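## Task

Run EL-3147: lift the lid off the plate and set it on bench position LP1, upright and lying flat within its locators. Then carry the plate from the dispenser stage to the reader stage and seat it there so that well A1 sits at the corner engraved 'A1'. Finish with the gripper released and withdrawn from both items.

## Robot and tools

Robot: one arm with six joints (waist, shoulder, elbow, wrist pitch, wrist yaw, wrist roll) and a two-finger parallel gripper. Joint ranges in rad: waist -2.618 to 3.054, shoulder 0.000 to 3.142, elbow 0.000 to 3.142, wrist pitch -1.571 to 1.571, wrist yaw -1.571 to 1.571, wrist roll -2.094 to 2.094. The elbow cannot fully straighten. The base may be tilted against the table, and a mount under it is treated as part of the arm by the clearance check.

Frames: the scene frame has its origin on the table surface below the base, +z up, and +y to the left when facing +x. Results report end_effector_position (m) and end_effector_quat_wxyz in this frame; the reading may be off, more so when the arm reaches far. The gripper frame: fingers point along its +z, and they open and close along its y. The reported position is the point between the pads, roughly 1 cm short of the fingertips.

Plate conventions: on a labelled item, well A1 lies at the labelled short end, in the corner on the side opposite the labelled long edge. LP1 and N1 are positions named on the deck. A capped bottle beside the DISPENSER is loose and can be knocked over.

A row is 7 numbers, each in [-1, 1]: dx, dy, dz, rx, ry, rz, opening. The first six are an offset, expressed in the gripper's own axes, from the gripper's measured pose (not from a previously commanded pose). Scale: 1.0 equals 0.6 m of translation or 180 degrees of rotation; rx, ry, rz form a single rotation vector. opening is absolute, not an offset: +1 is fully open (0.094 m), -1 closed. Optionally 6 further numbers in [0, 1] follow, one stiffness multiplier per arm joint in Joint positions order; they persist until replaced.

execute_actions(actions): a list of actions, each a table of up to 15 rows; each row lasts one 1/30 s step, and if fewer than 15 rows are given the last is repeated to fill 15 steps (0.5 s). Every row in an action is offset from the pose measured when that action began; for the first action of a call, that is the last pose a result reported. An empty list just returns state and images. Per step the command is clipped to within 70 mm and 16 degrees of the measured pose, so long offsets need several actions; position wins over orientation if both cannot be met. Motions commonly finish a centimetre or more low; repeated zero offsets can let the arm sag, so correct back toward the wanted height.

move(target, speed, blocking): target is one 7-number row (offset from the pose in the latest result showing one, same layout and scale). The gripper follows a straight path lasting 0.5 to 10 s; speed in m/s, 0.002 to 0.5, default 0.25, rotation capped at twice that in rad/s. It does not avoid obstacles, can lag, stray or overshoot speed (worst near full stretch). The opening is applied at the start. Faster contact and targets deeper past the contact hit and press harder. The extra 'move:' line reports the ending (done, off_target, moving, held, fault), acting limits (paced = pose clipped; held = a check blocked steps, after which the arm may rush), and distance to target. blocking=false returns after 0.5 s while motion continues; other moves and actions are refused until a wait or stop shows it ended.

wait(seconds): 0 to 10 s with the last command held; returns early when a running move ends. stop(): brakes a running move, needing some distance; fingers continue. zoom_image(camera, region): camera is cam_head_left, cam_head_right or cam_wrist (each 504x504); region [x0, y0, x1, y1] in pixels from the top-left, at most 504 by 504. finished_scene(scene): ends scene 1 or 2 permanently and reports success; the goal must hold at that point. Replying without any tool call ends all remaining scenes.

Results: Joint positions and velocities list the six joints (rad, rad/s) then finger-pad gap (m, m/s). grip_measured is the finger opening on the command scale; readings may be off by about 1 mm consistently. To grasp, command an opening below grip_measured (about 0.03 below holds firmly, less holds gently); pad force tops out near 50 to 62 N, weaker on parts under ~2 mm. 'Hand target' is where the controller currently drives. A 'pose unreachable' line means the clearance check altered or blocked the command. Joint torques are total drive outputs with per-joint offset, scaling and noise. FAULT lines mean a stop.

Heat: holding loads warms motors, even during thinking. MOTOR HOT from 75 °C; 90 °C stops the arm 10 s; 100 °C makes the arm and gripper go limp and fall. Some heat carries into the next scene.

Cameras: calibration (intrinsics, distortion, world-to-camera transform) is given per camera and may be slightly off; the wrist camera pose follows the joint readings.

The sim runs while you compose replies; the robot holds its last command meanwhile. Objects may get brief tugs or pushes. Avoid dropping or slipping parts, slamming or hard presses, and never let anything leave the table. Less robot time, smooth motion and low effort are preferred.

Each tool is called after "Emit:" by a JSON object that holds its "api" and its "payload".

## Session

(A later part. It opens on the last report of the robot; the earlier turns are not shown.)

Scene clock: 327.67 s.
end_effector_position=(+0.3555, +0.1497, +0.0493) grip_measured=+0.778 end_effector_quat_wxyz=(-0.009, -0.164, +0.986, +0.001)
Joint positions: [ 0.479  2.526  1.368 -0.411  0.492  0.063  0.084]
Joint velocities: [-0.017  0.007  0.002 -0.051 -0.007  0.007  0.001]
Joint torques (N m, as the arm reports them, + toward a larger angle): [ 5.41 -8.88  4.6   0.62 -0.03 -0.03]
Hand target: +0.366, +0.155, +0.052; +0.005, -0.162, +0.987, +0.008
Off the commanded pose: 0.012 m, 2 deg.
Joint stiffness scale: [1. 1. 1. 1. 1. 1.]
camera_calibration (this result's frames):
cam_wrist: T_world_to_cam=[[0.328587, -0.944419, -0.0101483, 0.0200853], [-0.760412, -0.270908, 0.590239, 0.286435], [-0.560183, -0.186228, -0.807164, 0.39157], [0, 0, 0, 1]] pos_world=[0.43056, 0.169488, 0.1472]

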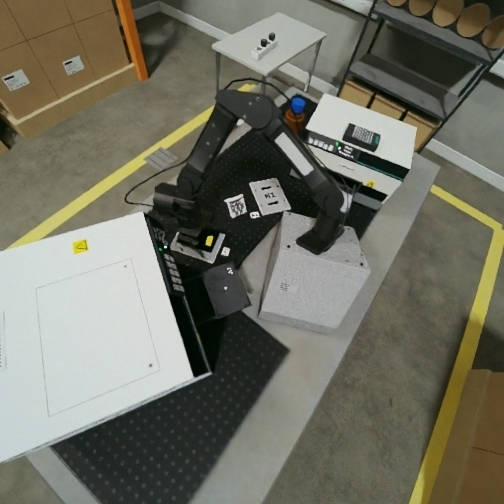

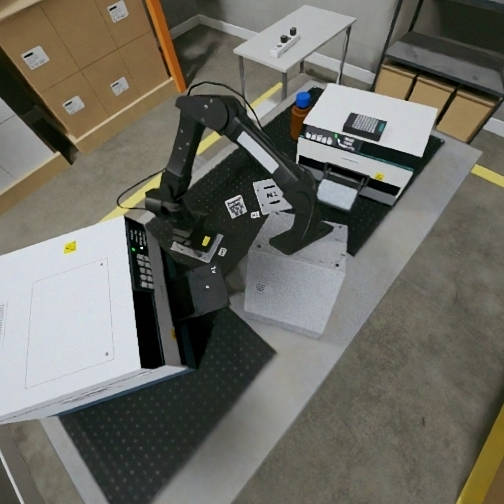

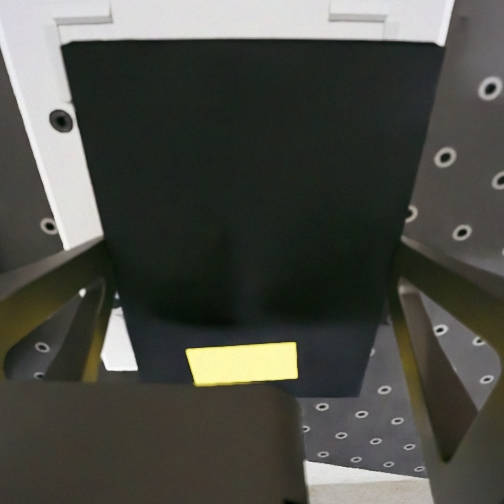

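Emit:
{"api": "execute_actions", "payload": {"actions": [[[-0.0158,0.0055,0.0007,-0.0019,-0.009,-0.002,0.745],[-0.0157,0.007,0.0035,-0.0019,-0.0093,-0.002,0.745],[-0.0157,0.0085,0.0062,-0.0019,-0.0096,-0.0019,0.745],[-0.0156,0.010,0.009,-0.002,-0.0099,-0.0018,0.745],[-0.0155,0.0112,0.011,-0.002,-0.0101,-0.0018,0.745],[-0.0155,0.0122,0.013,-0.002,-0.0103,-0.0017,0.745],[-0.0154,0.0132,0.0147,-0.002,-0.0105,-0.0017,0.745],[-0.0154,0.014,0.0162,-0.002,-0.0107,-0.0016,0.745],[-0.0153,0.015,0.018,-0.002,-0.0109,-0.0016,0.745]]]}}

Scene clock: 354.30 s.
end_effector_position=(+0.3541, +0.1554, +0.0390) grip_measured=+0.778 end_effector_quat_wxyz=(-0.004, -0.168, +0.986, +0.003)
Joint positions: [ 0.479  2.558  1.368 -0.366  0.491  0.049  0.084]
Joint velocities: [ 0.002  0.002 -0.002  0.022  0.007 -0.066  0.002]
Joint torques (N m, as the arm reports them, + toward a larger angle): [ 5.3  -8.12  3.89  0.66 -0.04 -0.03]
Hand target: +0.361, +0.161, +0.039; +0.007, -0.167, +0.986, +0.007
Off the commanded pose: 0.009 m, 1 deg.
Joint stiffness scale: [1. 1. 1. 1. 1. 1.]
camera_calibration (this result's frames):
cam_wrist: T_world_to_cam=[[0.336134, -0.941743, -0.0115549, 0.0227482], [-0.763911, -0.279795, 0.58151, 0.295959], [-0.550867, -0.186638, -0.813457, 0.380475], [0, 0, 0, 1]] pos_world=[0.428031, 0.175242, 0.13766]

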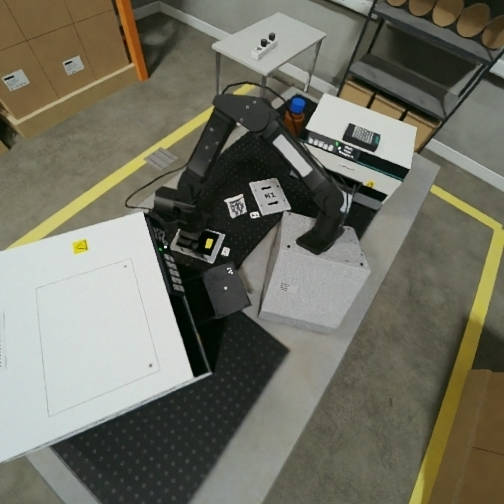

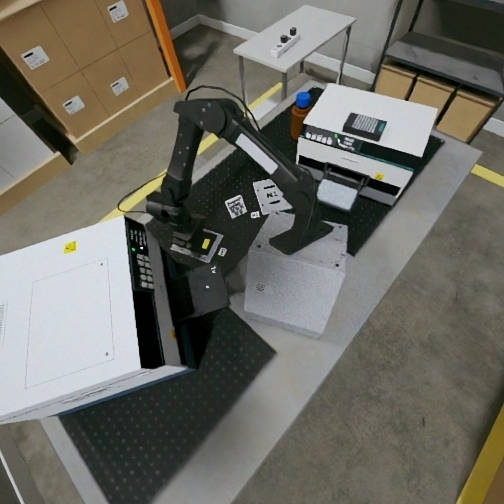

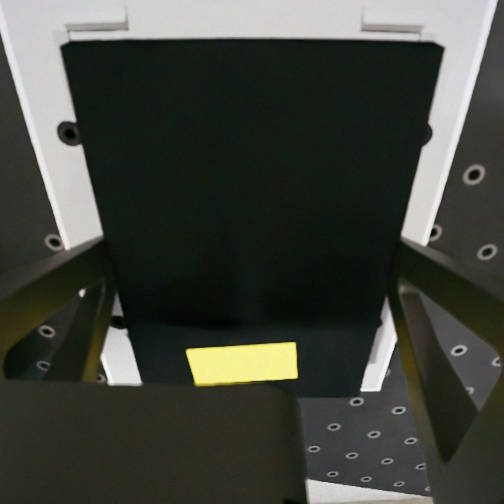

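Emit:
{"api": "zoom_image", "payload": {"camera": "cam_wrist", "region": [30, 0, 150, 80]}}

Emit:
{"api": "zoom_image", "payload": {"camera": "cam_wrist", "region": [350, 0, 470, 80]}}

Emit:
{"api": "zoom_image", "payload": {"camera": "cam_wrist", "region": [90, 290, 410, 410]}}

Region (30, 0, 150, 80) of cam_wrist's 504x504 image, scaled by 4.200, with more detail than that image has.

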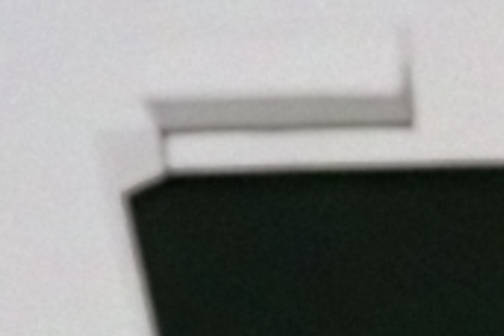

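Region (350, 0, 470, 80) of cam_wrist's 504x504 image, scaled by 4.200, with more detail than that image has.

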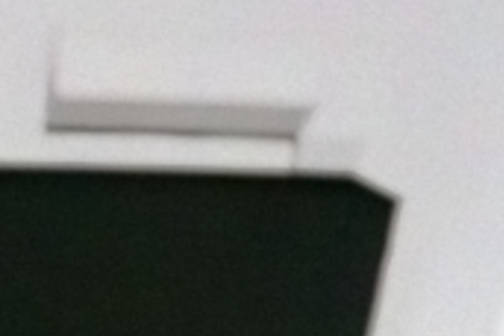

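Region (90, 290, 410, 410) of cam_wrist's 504x504 image, scaled by 1.575, with more detail than that image has; it fills the top 189 rows of this view, and the rest is white.

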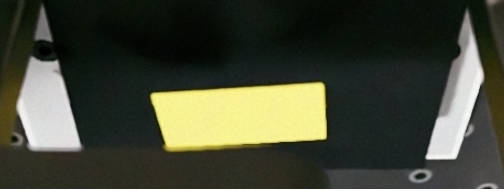

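Emit:
{"api": "execute_actions", "payload": {"actions": [[[-0.0093,0.0069,0.0062,-0.0003,-0.0054,0.0014,0.745],[-0.008,0.0072,0.0083,0.0007,-0.0048,0.0011,0.745],[-0.0062,0.0081,0.0116,0.0014,-0.004,0.0007,0.745],[-0.0047,0.0095,0.0148,0.0017,-0.0035,0.0004,0.745],[-0.0062,0.0093,0.0148,0.002,-0.0046,0.001,0.745],[-0.0078,0.0088,0.0148,0.0025,-0.0058,0.0016,0.745],[-0.010,0.0081,0.0143,0.0031,-0.0072,0.0024,0.745],[-0.0117,0.0072,0.0138,0.0037,-0.0084,0.0029,0.745],[-0.013,0.0063,0.0138,0.0046,-0.0093,0.0034,0.745]]]}}

Scene clock: 386.03 s.
end_effector_position=(+0.3531, +0.1577, +0.0327) grip_measured=+0.778 end_effector_quat_wxyz=(-0.001, -0.167, +0.986, +0.001)
Joint positions: [ 0.479  2.578  1.368 -0.341  0.496  0.049  0.084]
Joint velocities: [ 0.002 -0.007 -0.027  0.066  0.007  0.037 -0.   ]
Joint torques (N m, as the arm reports them, + toward a larger angle): [ 5.48 -7.98  3.97  0.75  0.12  0.03]
Hand target: +0.360, +0.161, +0.031; +0.011, -0.163, +0.987, -0.002
Off the commanded pose: 0.008 m, 2 deg.
Joint stiffness scale: [1. 1. 1. 1. 1. 1.]
camera_calibration (this result's frames):
cam_wrist: T_world_to_cam=[[0.333636, -0.942677, -0.00681163, 0.0260566], [-0.768447, -0.276143, 0.577264, 0.300624], [-0.546055, -0.187362, -0.816529, 0.373776], [0, 0, 0, 1]] pos_world=[0.426422, 0.17761, 0.131837]

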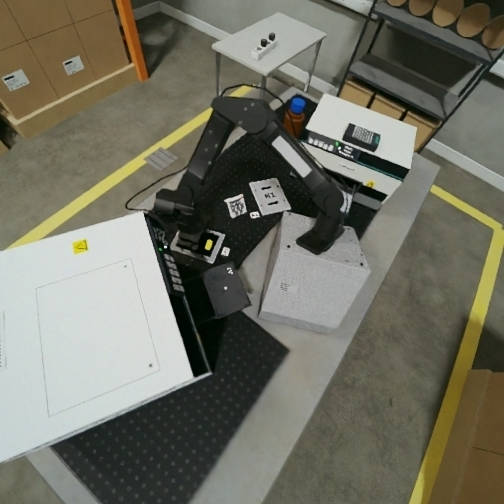

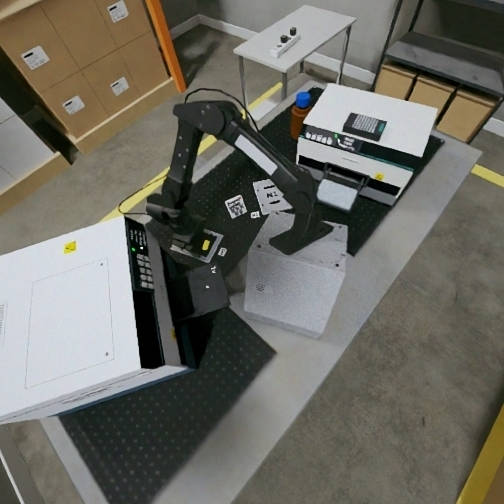

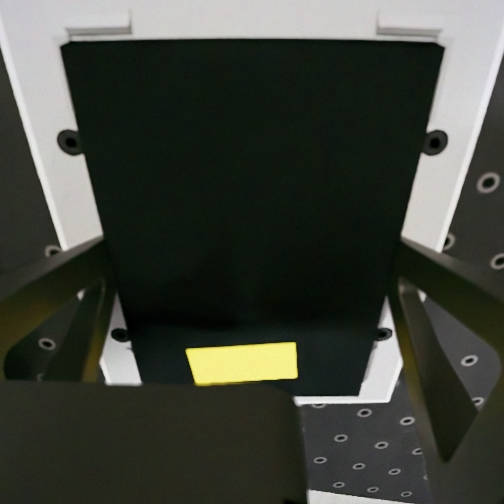

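Emit:
{"api": "zoom_image", "payload": {"camera": "cam_wrist", "region": [30, 0, 150, 80]}}

Emit:
{"api": "zoom_image", "payload": {"camera": "cam_wrist", "region": [350, 0, 470, 80]}}

Emit:
{"api": "zoom_image", "payload": {"camera": "cam_wrist", "region": [290, 310, 420, 420]}}

Region (30, 0, 150, 80) of cam_wrist's 504x504 image, scaled by 4.200, with more detail than that image has.

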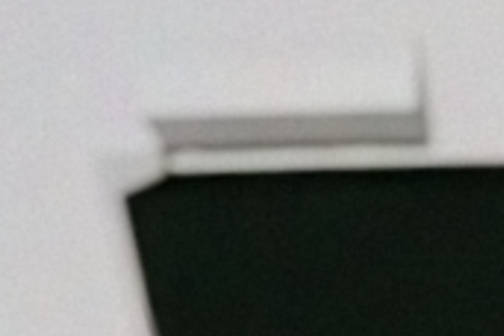

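Region (350, 0, 470, 80) of cam_wrist's 504x504 image, scaled by 4.200, with more detail than that image has.

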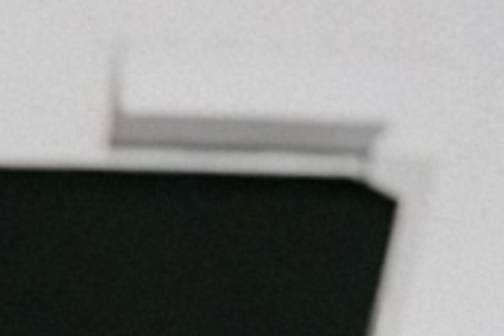

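Region (290, 310, 420, 420) of cam_wrist's 504x504 image, scaled by 3.877, with more detail than that image has; it fills the top 426 rows of this view, and the rest is white.

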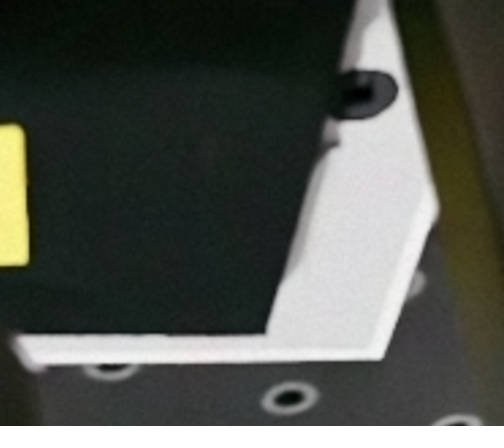

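Emit:
{"api": "execute_actions", "payload": {"actions": [[[-0.0148,0.0013,-0.0047,-0.0004,-0.0076,0.0026,0.76],[-0.0148,0.0013,-0.0047,-0.0004,-0.0076,0.0026,0.77],[-0.0148,0.0013,-0.0047,-0.0004,-0.0076,0.0026,0.78],[-0.0148,0.0013,-0.0047,-0.0004,-0.0076,0.0026,0.79],[-0.0148,0.0013,-0.0047,-0.0004,-0.0076,0.0026,0.80],[-0.0148,0.0013,-0.0047,-0.0004,-0.0076,0.0026,0.82],[-0.0148,0.0013,-0.0047,-0.0004,-0.0076,0.0026,0.85],[-0.0148,0.0013,-0.0047,-0.0004,-0.0076,0.0026,0.9],[-0.0148,0.0013,-0.0047,-0.0004,-0.0076,0.0026,0.95],[-0.0148,0.0013,-0.0047,-0.0004,-0.0076,0.0026,1.0]]]}}

Scene clock: 405.97 s.
end_effector_position=(+0.3532, +0.1578, +0.0327) grip_measured=+1.000 end_effector_quat_wxyz=(-0.001, -0.166, +0.986, +0.001)
Joint positions: [ 0.479  2.578  1.368 -0.341  0.495  0.049  0.094]
Joint velocities: [-0.017 -0.002  0.012  0.037  0.007  0.022  0.   ]
Joint torques (N m, as the arm reports them, + toward a larger angle): [ 5.52 -9.04  3.8   0.63  0.    0.03]
Hand target: +0.361, +0.161, +0.036; +0.011, -0.163, +0.987, +0.004
Off the commanded pose: 0.009 m, 1 deg.
Joint stiffness scale: [1. 1. 1. 1. 1. 1.]
camera_calibration (this result's frames):
cam_wrist: T_world_to_cam=[[0.333295, -0.942795, -0.00722185, 0.0262845], [-0.768824, -0.276211, 0.576729, 0.300925], [-0.545732, -0.186669, -0.816903, 0.373662], [0, 0, 0, 1]] pos_world=[0.426517, 0.177651, 0.131884]

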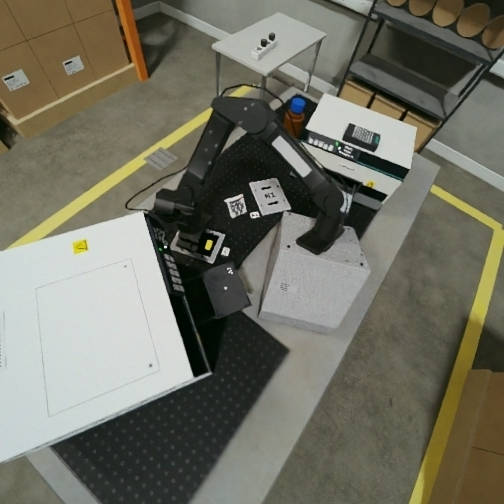

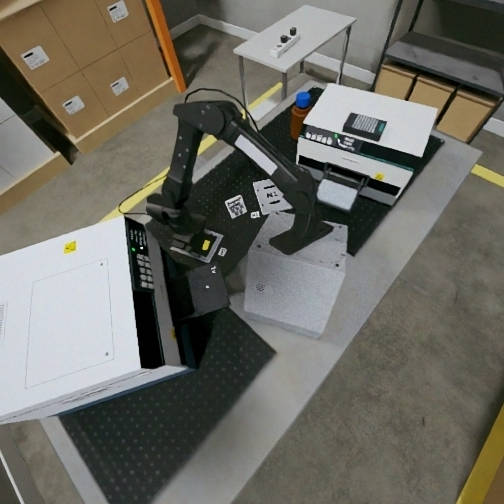

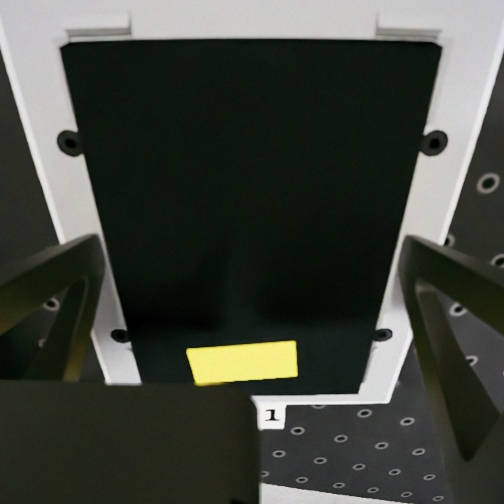

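Emit:
{"api": "execute_actions", "payload": {"actions": [[[-0.0142,0.012,-0.012,-0.005,-0.008,-0.001,1],[-0.0142,0.0173,-0.0163,-0.0084,-0.009,-0.004,1],[-0.0142,0.0173,-0.0163,-0.0084,-0.009,-0.004,1],[-0.0153,0.0168,-0.0218,-0.0084,-0.009,-0.004,1],[-0.0164,0.0164,-0.0273,-0.0084,-0.009,-0.004,1],[-0.0175,0.0159,-0.0328,-0.0084,-0.009,-0.004,1],[-0.0186,0.0154,-0.0383,-0.0084,-0.009,-0.004,1],[-0.0197,0.015,-0.0438,-0.0084,-0.009,-0.004,1],[-0.0208,0.0145,-0.0493,-0.0084,-0.009,-0.004,1],[-0.0218,0.014,-0.0548,-0.0084,-0.009,-0.004,1],[-0.0229,0.0136,-0.0603,-0.0084,-0.009,-0.004,1],[-0.024,0.0131,-0.0658,-0.0084,-0.009,-0.004,1],[-0.0251,0.0126,-0.0713,-0.0084,-0.009,-0.004,1],[-0.0262,0.0122,-0.0768,-0.0084,-0.009,-0.004,1],[-0.0273,0.0117,-0.0823,-0.0084,-0.009,-0.004,1]],[[0,0,-0.035,0,0,0,1],[0,0,-0.042,0,0,0,1],[0.002,0,-0.049,0,0,0,1],[0.004,0,-0.056,0,0,0,1],[0.006,0,-0.063,0,0,0,1],[0.008,0,-0.07,0,0,0,1],[0.01,0,-0.077,0,0,0,1],[0.012,0,-0.084,0,0,0,1],[0.014,0,-0.09,0,0,0,1],[0.016,0,-0.095,0,0,0,1],[0.018,0,-0.1,0,0,0,1]]]}}

Scene clock: 427.80 s.
end_effector_position=(+0.3566, +0.1589, +0.1129) grip_measured=+1.000 end_effector_quat_wxyz=(+0.010, -0.165, +0.986, +0.014)
Joint positions: [ 0.569  2.367  1.337 -0.537  0.477  0.141  0.094]
Joint velocities: [ 0.066 -0.037 -0.007 -0.139 -0.066  0.095  0.   ]
Joint torques (N m, as the arm reports them, + toward a larger angle): [ 6.07 -9.78  2.35  0.36  0.01  0.08]
Hand target: +0.346, +0.159, +0.119; +0.001, -0.173, +0.985, +0.011
Off the commanded pose: 0.013 m, 1 deg.
Joint stiffness scale: [1. 1. 1. 1. 1. 1.]
camera_calibration (this result's frames):
cam_wrist: T_world_to_cam=[[0.330636, -0.943325, -0.0285945, 0.0302342], [-0.778998, -0.289892, 0.55599, 0.265788], [-0.532769, -0.161555, -0.830697, 0.43414], [0, 0, 0, 1]] pos_world=[0.428348, 0.175708, 0.213728]

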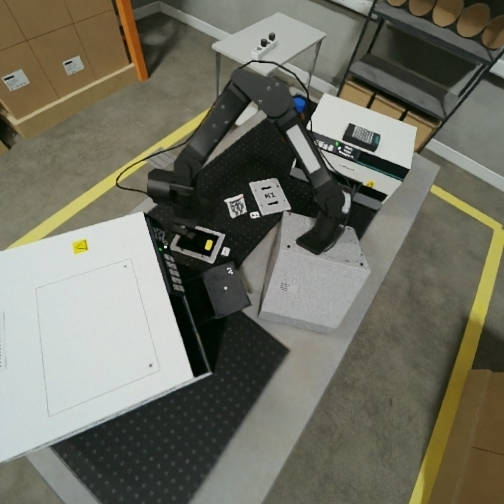

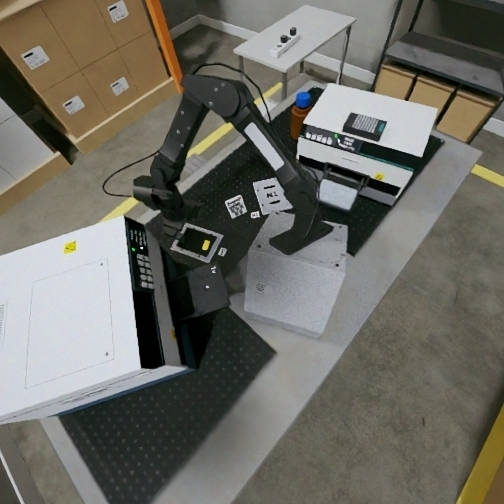

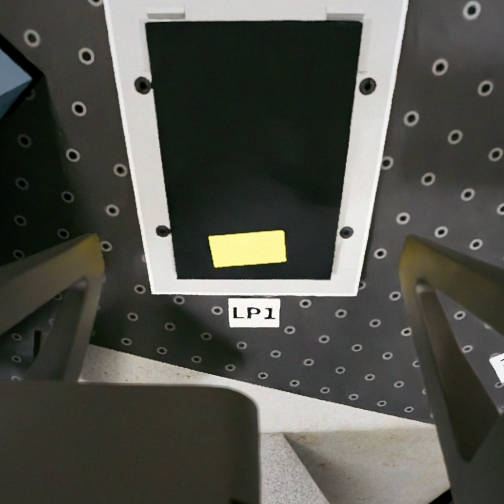

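Emit:
{"api": "zoom_image", "payload": {"camera": "cam_wrist", "region": [140, 210, 380, 310]}}

Emit:
{"api": "zoom_image", "payload": {"camera": "cam_wrist", "region": [110, 0, 400, 110]}}

Emit:
{"api": "zoom_image", "payload": {"camera": "cam_head_right", "region": [165, 215, 235, 270]}}

Region (140, 210, 380, 310) of cam_wrist's 504x504 image, scaled by 2.100, with more detail than that image has; it fills the top 210 rows of this view, and the rest is white.

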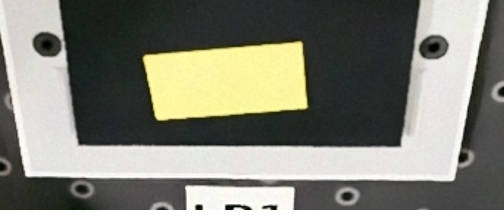

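Region (110, 0, 400, 110) of cam_wrist's 504x504 image, scaled by 1.738, with more detail than that image has; it fills the top 191 rows of this view, and the rest is white.

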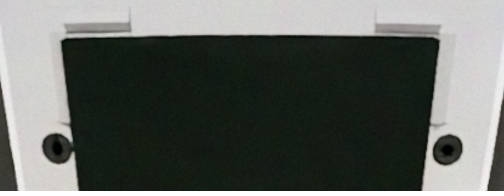

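Region (165, 215, 235, 270) of cam_head_right's 504x504 image, scaled by 7.200, with more detail than that image has; it fills the top 396 rows of this view, and the rest is white.

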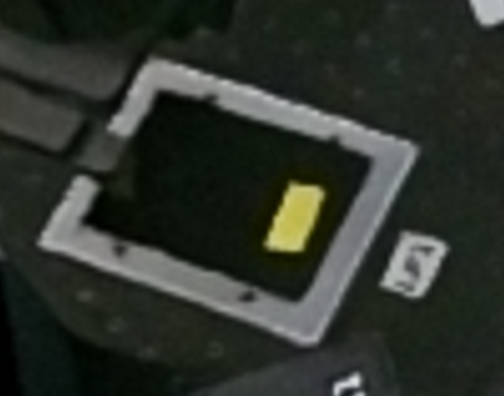

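Emit:
{"api": "move", "payload": {"target": [0.265,-0.485,-0.1135,0.0081,0.0074,0.0278,1], "speed": 0.3}}

Scene clock: 441.63 s.
end_effector_position=(+0.2907, -0.1660, +0.1646) grip_measured=+1.000 end_effector_quat_wxyz=(-0.011, -0.124, +0.992, +0.000)
Joint positions: [-0.241  1.552  0.946 -0.626  0.365 -0.637  0.094]
Joint velocities: [-0.002 -0.022 -0.012 -0.037 -0.037 -0.037  0.   ]
Joint torques (N m, as the arm reports them, + toward a larger angle): [ 2.09 -7.82  5.75  0.23 -0.09  0.  ]
Hand target: +0.299, -0.171, +0.174; +0.004, -0.122, +0.993, -0.003
Off the commanded pose: 0.011 m, 1 deg.
Joint stiffness scale: [1. 1. 1. 1. 1. 1.]
move: off_target
camera_calibration (this result's frames):
cam_wrist: T_world_to_cam=[[0.250943, -0.967973, -0.0074802, -0.237405], [-0.777761, -0.20622, 0.593768, 0.0988499], [-0.576294, -0.143184, -0.804601, 0.400905], [0, 0, 0, 1]] pos_world=[0.367496, -0.152013, 0.262099]

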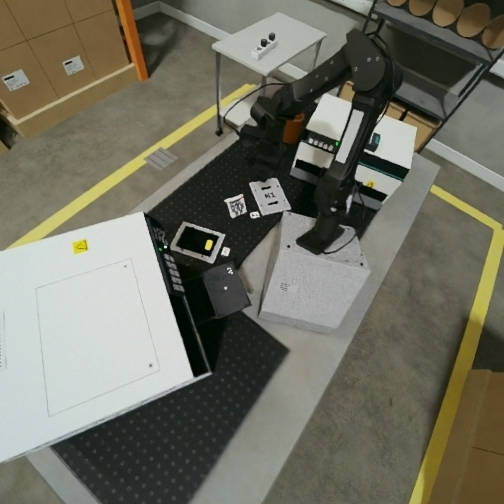

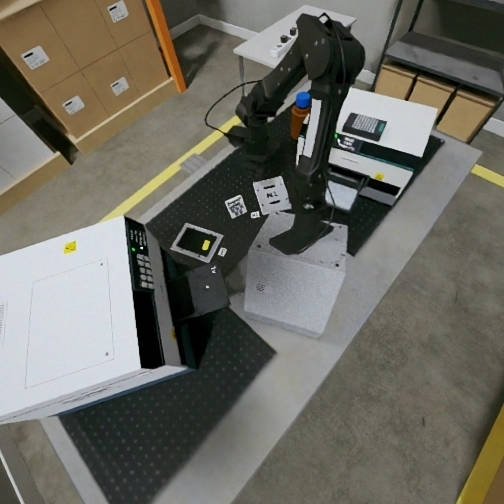

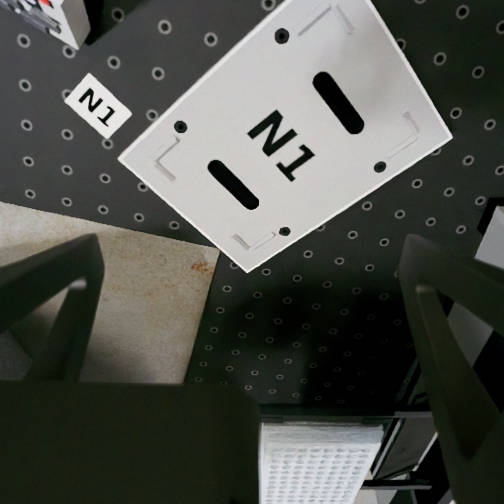

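Emit:
{"api": "move", "payload": {"target": [0.423,-0.078,0.033,0.0008,-0.007,0.010,1], "speed": 0.3}}

Scene clock: 449.93 s.
end_effector_position=(+0.0549, -0.2701, +0.1530) grip_measured=+1.000 end_effector_quat_wxyz=(-0.003, -0.113, +0.994, -0.005)
Joint positions: [-1.37   1.222  0.61  -0.471 -0.144 -1.647  0.094]
Joint velocities: [-0.002 -0.032  0.012 -0.037 -0.022 -0.095  0.   ]
Joint torques (N m, as the arm reports them, + toward a larger angle): [-1.44 -3.24  5.1   0.5  -0.13 -0.01]
Hand target: +0.054, -0.275, +0.153; +0.000, -0.110, +0.994, -0.006
Off the commanded pose: 0.005 m, 1 deg.
Joint stiffness scale: [1. 1. 1. 1. 1. 1.]
move: done
camera_calibration (this result's frames):
cam_wrist: T_world_to_cam=[[0.228955, -0.973421, 0.00560035, -0.281287], [-0.79236, -0.18302, 0.581954, -0.0903333], [-0.565461, -0.137679, -0.813203, 0.24301], [0, 0, 0, 1]] pos_world=[0.130238, -0.256886, 0.251761]

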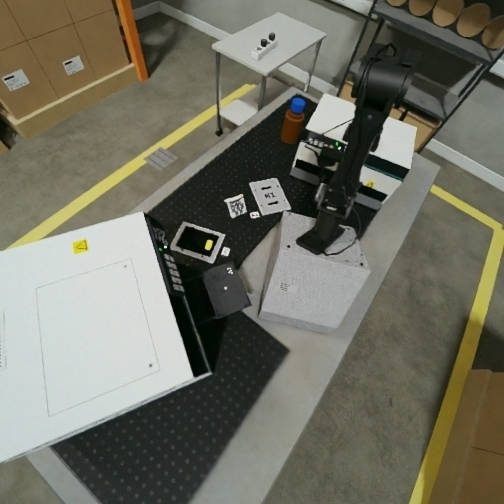

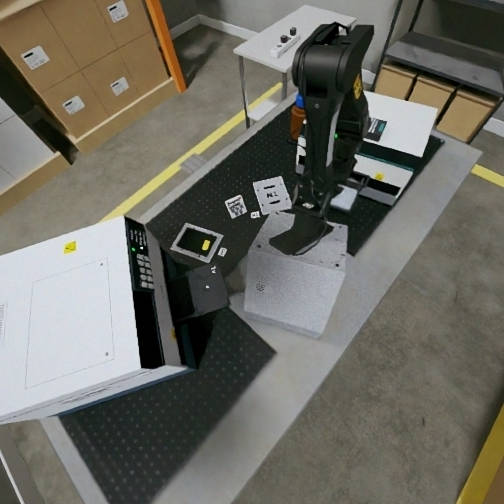

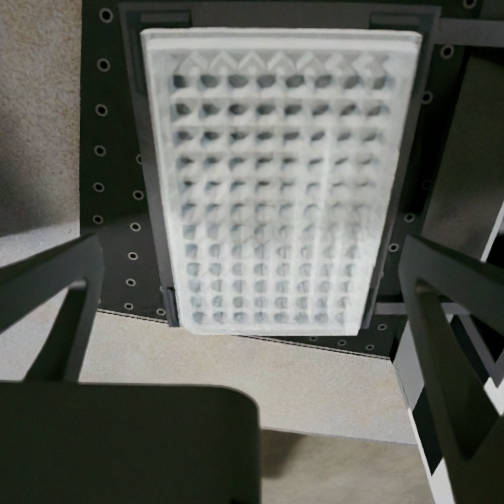

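Emit:
{"api": "zoom_image", "payload": {"camera": "cam_wrist", "region": [150, 270, 390, 350]}}

Emit:
{"api": "zoom_image", "payload": {"camera": "cam_wrist", "region": [120, 0, 240, 100]}}

Emit:
{"api": "zoom_image", "payload": {"camera": "cam_wrist", "region": [330, 0, 450, 100]}}

Region (150, 270, 390, 350) of cam_wrist's 504x504 image, scaled by 2.100, with more detail than that image has.

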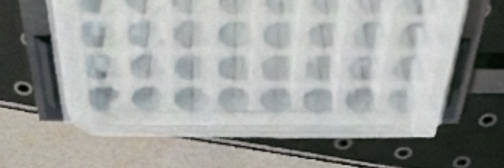

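Region (120, 0, 240, 100) of cam_wrist's 504x504 image, scaled by 4.200, with more detail than that image has.

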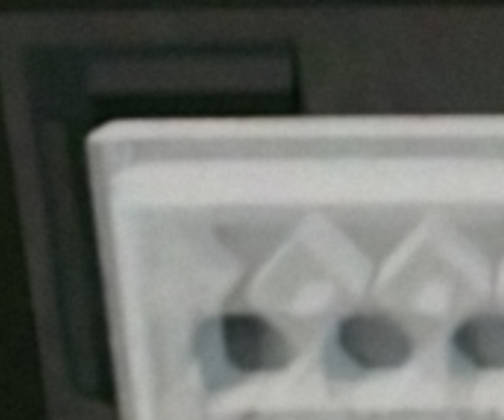

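Region (330, 0, 450, 100) of cam_wrist's 504x504 image, scaled by 4.200, with more detail than that image has.

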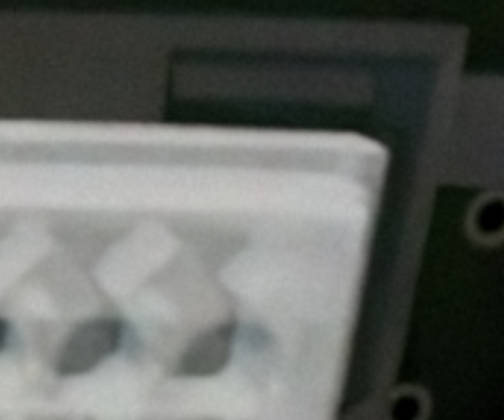

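Emit:
{"api": "move", "payload": {"target": [0.0087,-0.0122,0.0593,-0.0019,0,0.0038,1], "speed": 0.05}}

Scene clock: 468.37 s.
end_effector_position=(+0.0512, -0.2803, +0.1207) grip_measured=+1.000 end_effector_quat_wxyz=(-0.003, -0.110, +0.994, -0.007)
Joint positions: [-1.37   1.381  0.61  -0.308 -0.143 -1.641  0.094]
Joint velocities: [ 0.002  0.002 -0.007 -0.037  0.007 -0.022  0.   ]
Joint torques (N m, as the arm reports them, + toward a larger angle): [-0.52 -4.04  3.07  0.62  0.    0.12]
Hand target: +0.051, -0.279, +0.117; -0.003, -0.107, +0.994, -0.002
Off the commanded pose: 0.003 m, 1 deg.
Joint stiffness scale: [1. 1. 1. 1. 1. 1.]
move: done
camera_calibration (this result's frames):
cam_wrist: T_world_to_cam=[[0.223019, -0.97478, 0.00819304, -0.290661], [-0.793072, -0.176546, 0.582982, -0.0745351], [-0.566833, -0.136514, -0.812443, 0.213532], [0, 0, 0, 1]] pos_world=[0.126748, -0.267339, 0.219317]

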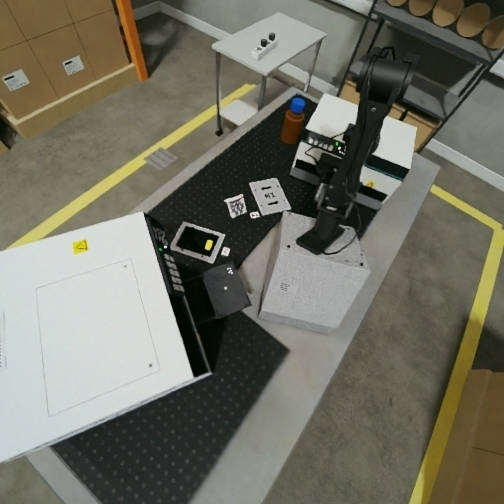

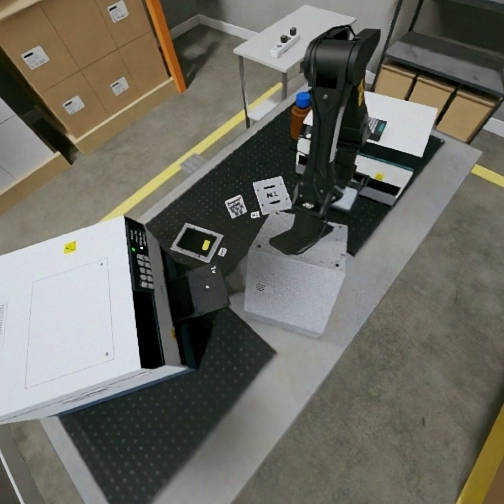

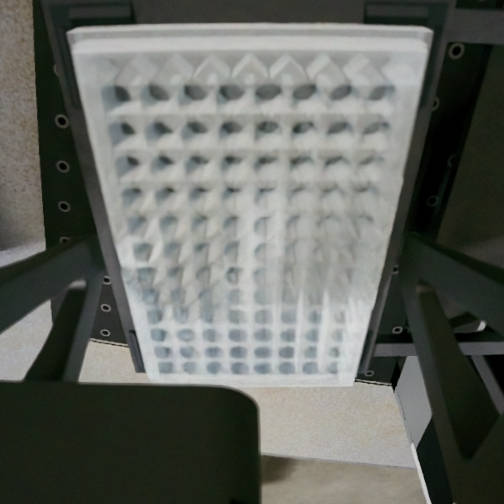

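Emit:
{"api": "zoom_image", "payload": {"camera": "cam_wrist", "region": [40, 0, 160, 80]}}

Emit:
{"api": "zoom_image", "payload": {"camera": "cam_wrist", "region": [350, 0, 470, 80]}}

Region (40, 0, 160, 80) of cam_wrist's 504x504 image, scaled by 4.200, with more detail than that image has.

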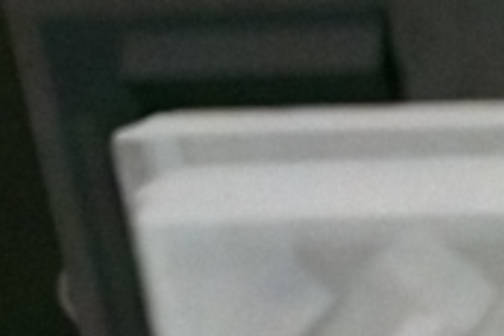

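Region (350, 0, 470, 80) of cam_wrist's 504x504 image, scaled by 4.200, with more detail than that image has.

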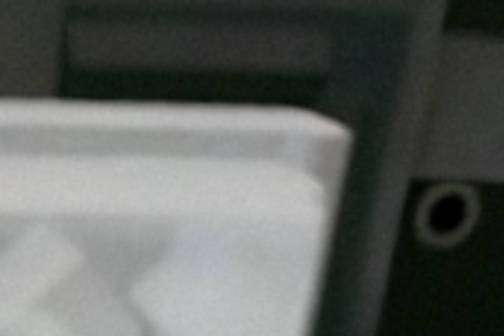

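Emit:
{"api": "execute_actions", "payload": {"actions": [[[-0.0003,0.0043,0,-0.0031,-0.0002,0.0005,0.93],[-0.0003,0.0043,0,-0.0031,-0.0002,0.0005,0.87],[-0.0003,0.0043,0,-0.0031,-0.0002,0.0005,0.82],[-0.0003,0.0043,0,-0.0031,-0.0002,0.0005,0.78],[-0.0003,0.0043,0,-0.0031,-0.0002,0.0005,0.75],[-0.0003,0.0043,0,-0.0031,-0.0002,0.0005,0.73],[-0.0003,0.0043,0,-0.0031,-0.0002,0.0005,0.71],[-0.0003,0.0043,0,-0.0031,-0.0002,0.0005,0.70],[-0.0003,0.0043,0,-0.0031,-0.0002,0.0005,0.69],[-0.0003,0.0043,0,-0.0031,-0.0002,0.0005,0.68],[-0.0003,0.0043,0,-0.0031,-0.0002,0.0005,0.67],[-0.0003,0.0043,0,-0.0031,-0.0002,0.0005,0.66],[-0.0003,0.0043,0,-0.0031,-0.0002,0.0005,0.65],[-0.0002,0.002,0,-0.0015,-0.0001,0.0002,0.64]]]}}

Scene clock: 479.17 s.
end_effector_position=(+0.0511, -0.2802, +0.1207) grip_measured=+0.669 end_effector_quat_wxyz=(-0.004, -0.109, +0.994, -0.006)
Joint positions: [-1.37   1.381  0.61  -0.309 -0.142 -1.641  0.078]
Joint velocities: [-0.012  0.002  0.007  0.022 -0.007  0.051  0.001]
Joint torques (N m, as the arm reports them, + toward a larger angle): [-0.55 -5.23  3.15  0.46  0.02  0.04]
Hand target: +0.051, -0.279, +0.121; -0.004, -0.109, +0.994, -0.004
Off the commanded pose: 0.001 m, 0 deg.
Joint stiffness scale: [1. 1. 1. 1. 1. 1.]
camera_calibration (this result's frames):
cam_wrist: T_world_to_cam=[[0.222535, -0.974897, 0.00741558, -0.290382], [-0.792879, -0.17655, 0.583244, -0.0746209], [-0.567293, -0.135672, -0.812263, 0.213738], [0, 0, 0, 1]] pos_world=[0.126707, -0.267268, 0.219287]

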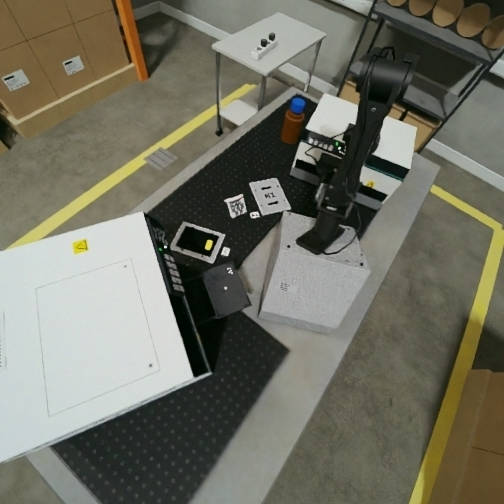

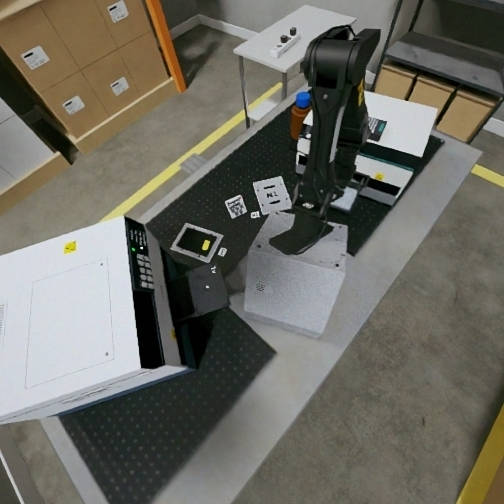

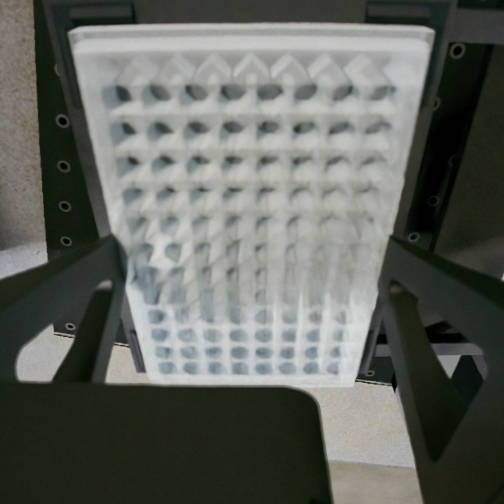

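Emit:
{"api": "execute_actions", "payload": {"actions": [[[-0.0006,-0.0024,-0.0052,0.0025,0.0002,-0.0004,0.635],[-0.001,-0.0034,-0.0087,0.0038,0.0003,-0.0005,0.635],[-0.0014,-0.0033,-0.0111,0.0041,0.0003,-0.0006,0.635],[-0.0018,-0.0016,-0.0132,0.0031,0.0002,-0.0005,0.635],[-0.0022,0,-0.0153,0.0022,0.0002,-0.0003,0.635],[-0.0026,0.0013,-0.0173,0.0016,0.0001,-0.0002,0.635],[-0.003,0.0018,-0.0198,0.0016,0.0001,-0.0002,0.635],[-0.0034,0.0023,-0.0222,0.0016,0.0001,-0.0002,0.635],[-0.0038,0.0028,-0.0246,0.0016,0.0001,-0.0002,0.635],[-0.0042,0.0033,-0.027,0.0016,0.0001,-0.0002,0.635],[-0.0045,0.0038,-0.0295,0.0016,0.0001,-0.0002,0.635],[-0.0049,0.0043,-0.032,0.0016,0.0001,-0.0002,0.635],[-0.0054,0.0048,-0.0347,0.0016,0.0001,-0.0002,0.635],[-0.0058,0.0053,-0.038,0.0016,0.0001,-0.0002,0.635],[-0.0062,0.006,-0.042,0.0016,0.0001,-0.0002,0.635]]]}}

Scene clock: 488.93 s.
end_effector_position=(+0.0533, -0.2800, +0.1362) grip_measured=+0.669 end_effector_quat_wxyz=(-0.004, -0.110, +0.994, -0.014)
Joint positions: [-1.37   1.306  0.61  -0.369 -0.142 -1.641  0.078]
Joint velocities: [-0.012 -0.232 -0.007 -0.212 -0.051 -0.007  0.001]
Joint torques (N m, as the arm reports them, + toward a larger angle): [-0.33 -7.11  3.7   0.34  0.03  0.06]
Hand target: +0.054, -0.276, +0.145; -0.004, -0.110, +0.994, -0.009
Off the commanded pose: 0.011 m, 1 deg.
Joint stiffness scale: [1. 1. 1. 1. 1. 1.]
camera_calibration (this result's frames):
cam_wrist: T_world_to_cam=[[0.224724, -0.974165, 0.0223976, -0.29281], [-0.79334, -0.169568, 0.584687, -0.0800994], [-0.565783, -0.149162, -0.81095, 0.22357], [0, 0, 0, 1]] pos_world=[0.128747, -0.265479, 0.234695]

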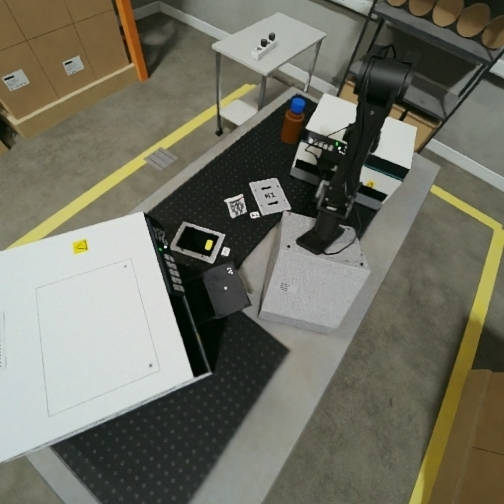

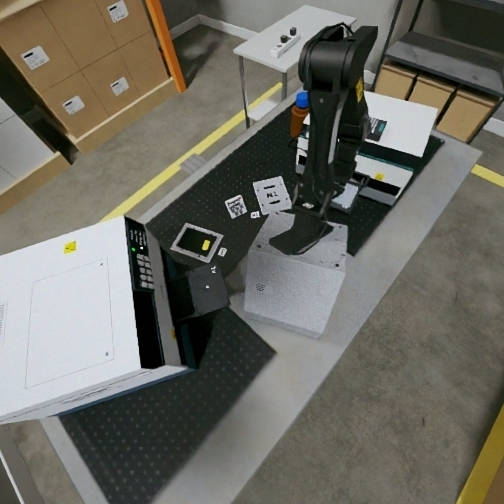

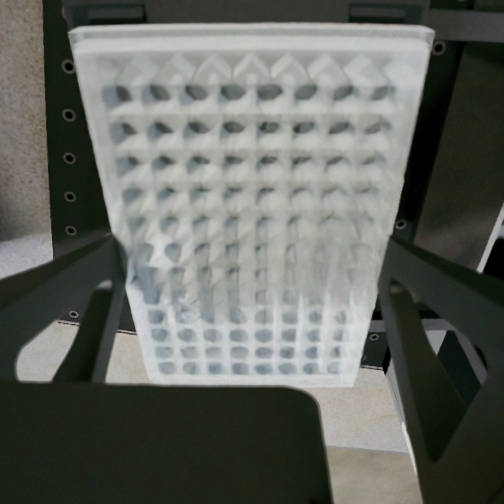

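Emit:
{"api": "move", "payload": {"target": [-0.428,0.106,-0.098,-0.0066,-0.0069,-0.2631,0.635], "speed": 0.3}}

Scene clock: 498.00 s.
end_effector_position=(+0.2877, -0.1614, +0.1864) grip_measured=+0.669 end_effector_quat_wxyz=(+0.002, -0.495, +0.869, +0.003)
Joint positions: [-0.212  1.473  0.94  -0.691  0.358 -1.401  0.078]
Joint velocities: [-0.007 -0.002 -0.007  0.007 -0.022 -0.007  0.001]
Joint torques (N m, as the arm reports them, + toward a larger angle): [ 2.82 -4.78  6.03  0.28  0.02  0.11]
Hand target: +0.293, -0.159, +0.189; +0.003, -0.499, +0.867, +0.005
Off the commanded pose: 0.005 m, 1 deg.
Joint stiffness scale: [1. 1. 1. 1. 1. 1.]
move: done
camera_calibration (this result's frames):
cam_wrist: T_world_to_cam=[[0.862772, -0.505541, -0.00722797, -0.333454], [-0.411372, -0.710228, 0.571271, -0.0981194], [-0.293934, -0.489903, -0.82073, 0.283225], [0, 0, 0, 1]] pos_world=[0.330581, -0.0995086, 0.286094]

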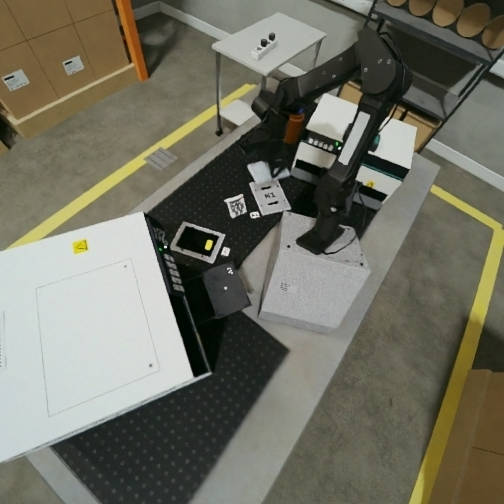

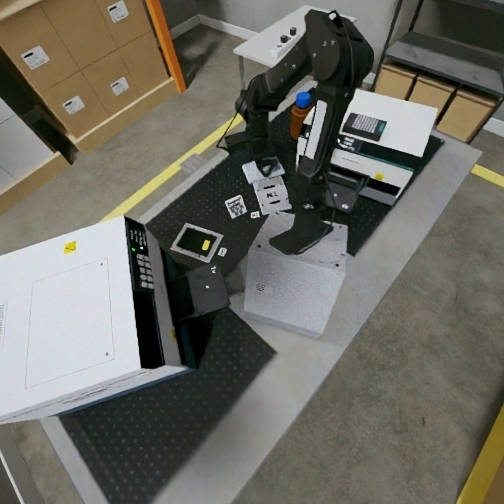

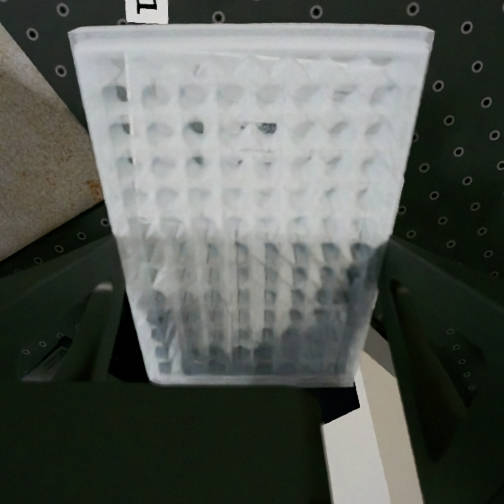

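Emit:
{"api": "move", "payload": {"target": [-0.431,0.29,-0.046,-0.0003,0.0024,-0.365,0.635], "speed": 0.3}}

Scene clock: 506.23 s.
end_effector_position=(+0.2695, +0.1458, +0.2097) grip_measured=+0.669 end_effector_quat_wxyz=(+0.004, +0.882, -0.471, -0.003)
Joint positions: [ 0.805  2.033  1.104 -0.805  0.474 -1.404  0.078]
Joint velocities: [ 0.017  0.002 -0.007 -0.037  0.037 -0.007  0.   ]
Joint torques (N m, as the arm reports them, + toward a larger angle): [ 4.75 -5.42  6.24  0.26 -0.09 -0.03]
Hand target: +0.270, +0.153, +0.214; +0.001, +0.887, -0.462, -0.006
Off the commanded pose: 0.007 m, 1 deg.
Joint stiffness scale: [1. 1. 1. 1. 1. 1.]
move: done
camera_calibration (this result's frames):
cam_wrist: T_world_to_cam=[[0.827421, 0.5614, -0.0143105, -0.306864], [0.466043, -0.672215, 0.575266, -0.14354], [0.313335, -0.482656, -0.817841, 0.282115], [0, 0, 0, 1]] pos_world=[0.232405, 0.211948, 0.308907]

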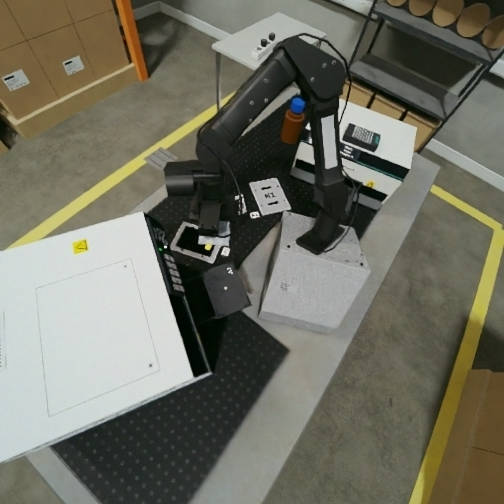

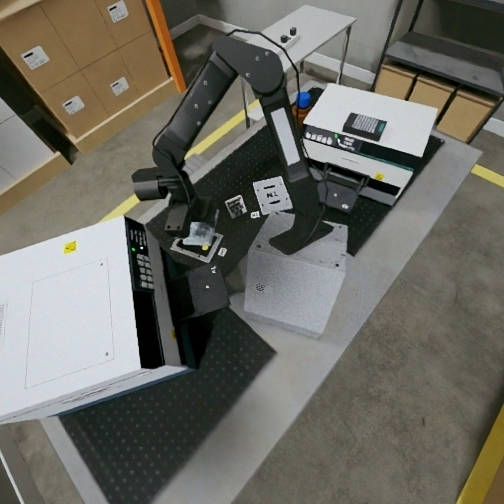

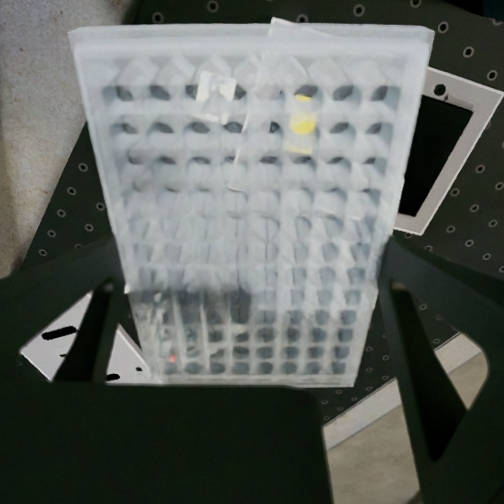

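Emit:
{"api": "move", "payload": {"target": [-0.2807,0.0635,0.036,0.0068,0.002,-0.143,0.635], "speed": 0.2}}

Scene clock: 515.73 s.
end_effector_position=(+0.1436, +0.2541, +0.1842) grip_measured=+0.669 end_effector_quat_wxyz=(+0.009, +0.965, -0.261, +0.005)
Joint positions: [ 1.252  2.356  1.127 -0.709  0.374 -1.38   0.078]
Joint velocities: [ 0.002 -0.012 -0.002 -0.066  0.081  0.007  0.   ]
Joint torques (N m, as the arm reports them, + toward a larger angle): [ 3.95 -6.31  6.12  0.51 -0.07  0.07]
Hand target: +0.143, +0.265, +0.187; -0.003, +0.965, -0.262, +0.002
Off the commanded pose: 0.011 m, 2 deg.
Joint stiffness scale: [1. 1. 1. 1. 1. 1.]
move: off_target
camera_calibration (this result's frames):
cam_wrist: T_world_to_cam=[[0.498653, 0.866596, -0.0188715, -0.293351], [0.706869, -0.39395, 0.587485, -0.104955], [0.501678, -0.306291, -0.809015, 0.279498], [0, 0, 0, 1]] pos_world=[0.0802521, 0.298478, 0.282241]

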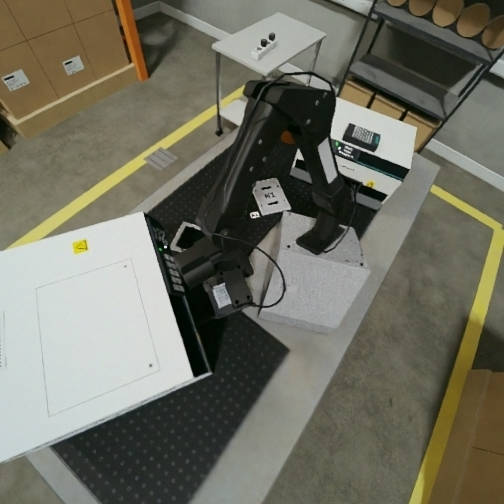

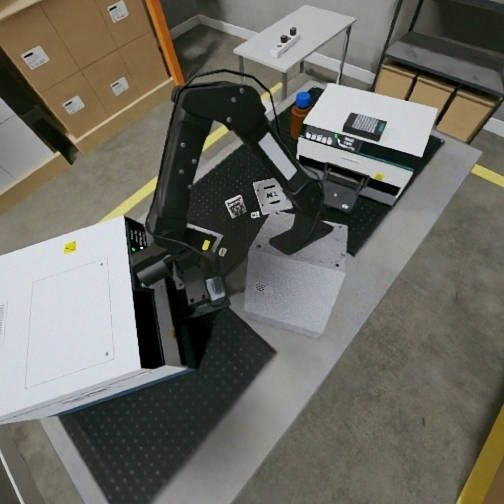

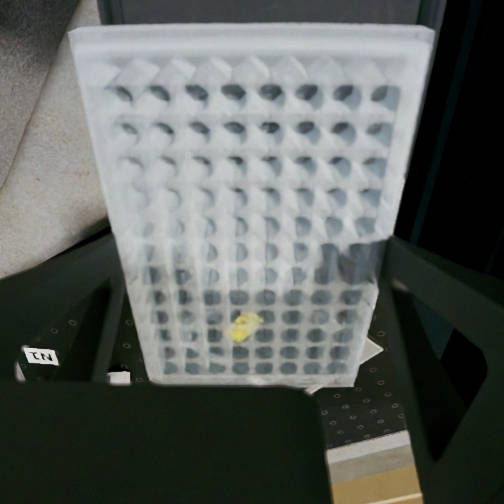

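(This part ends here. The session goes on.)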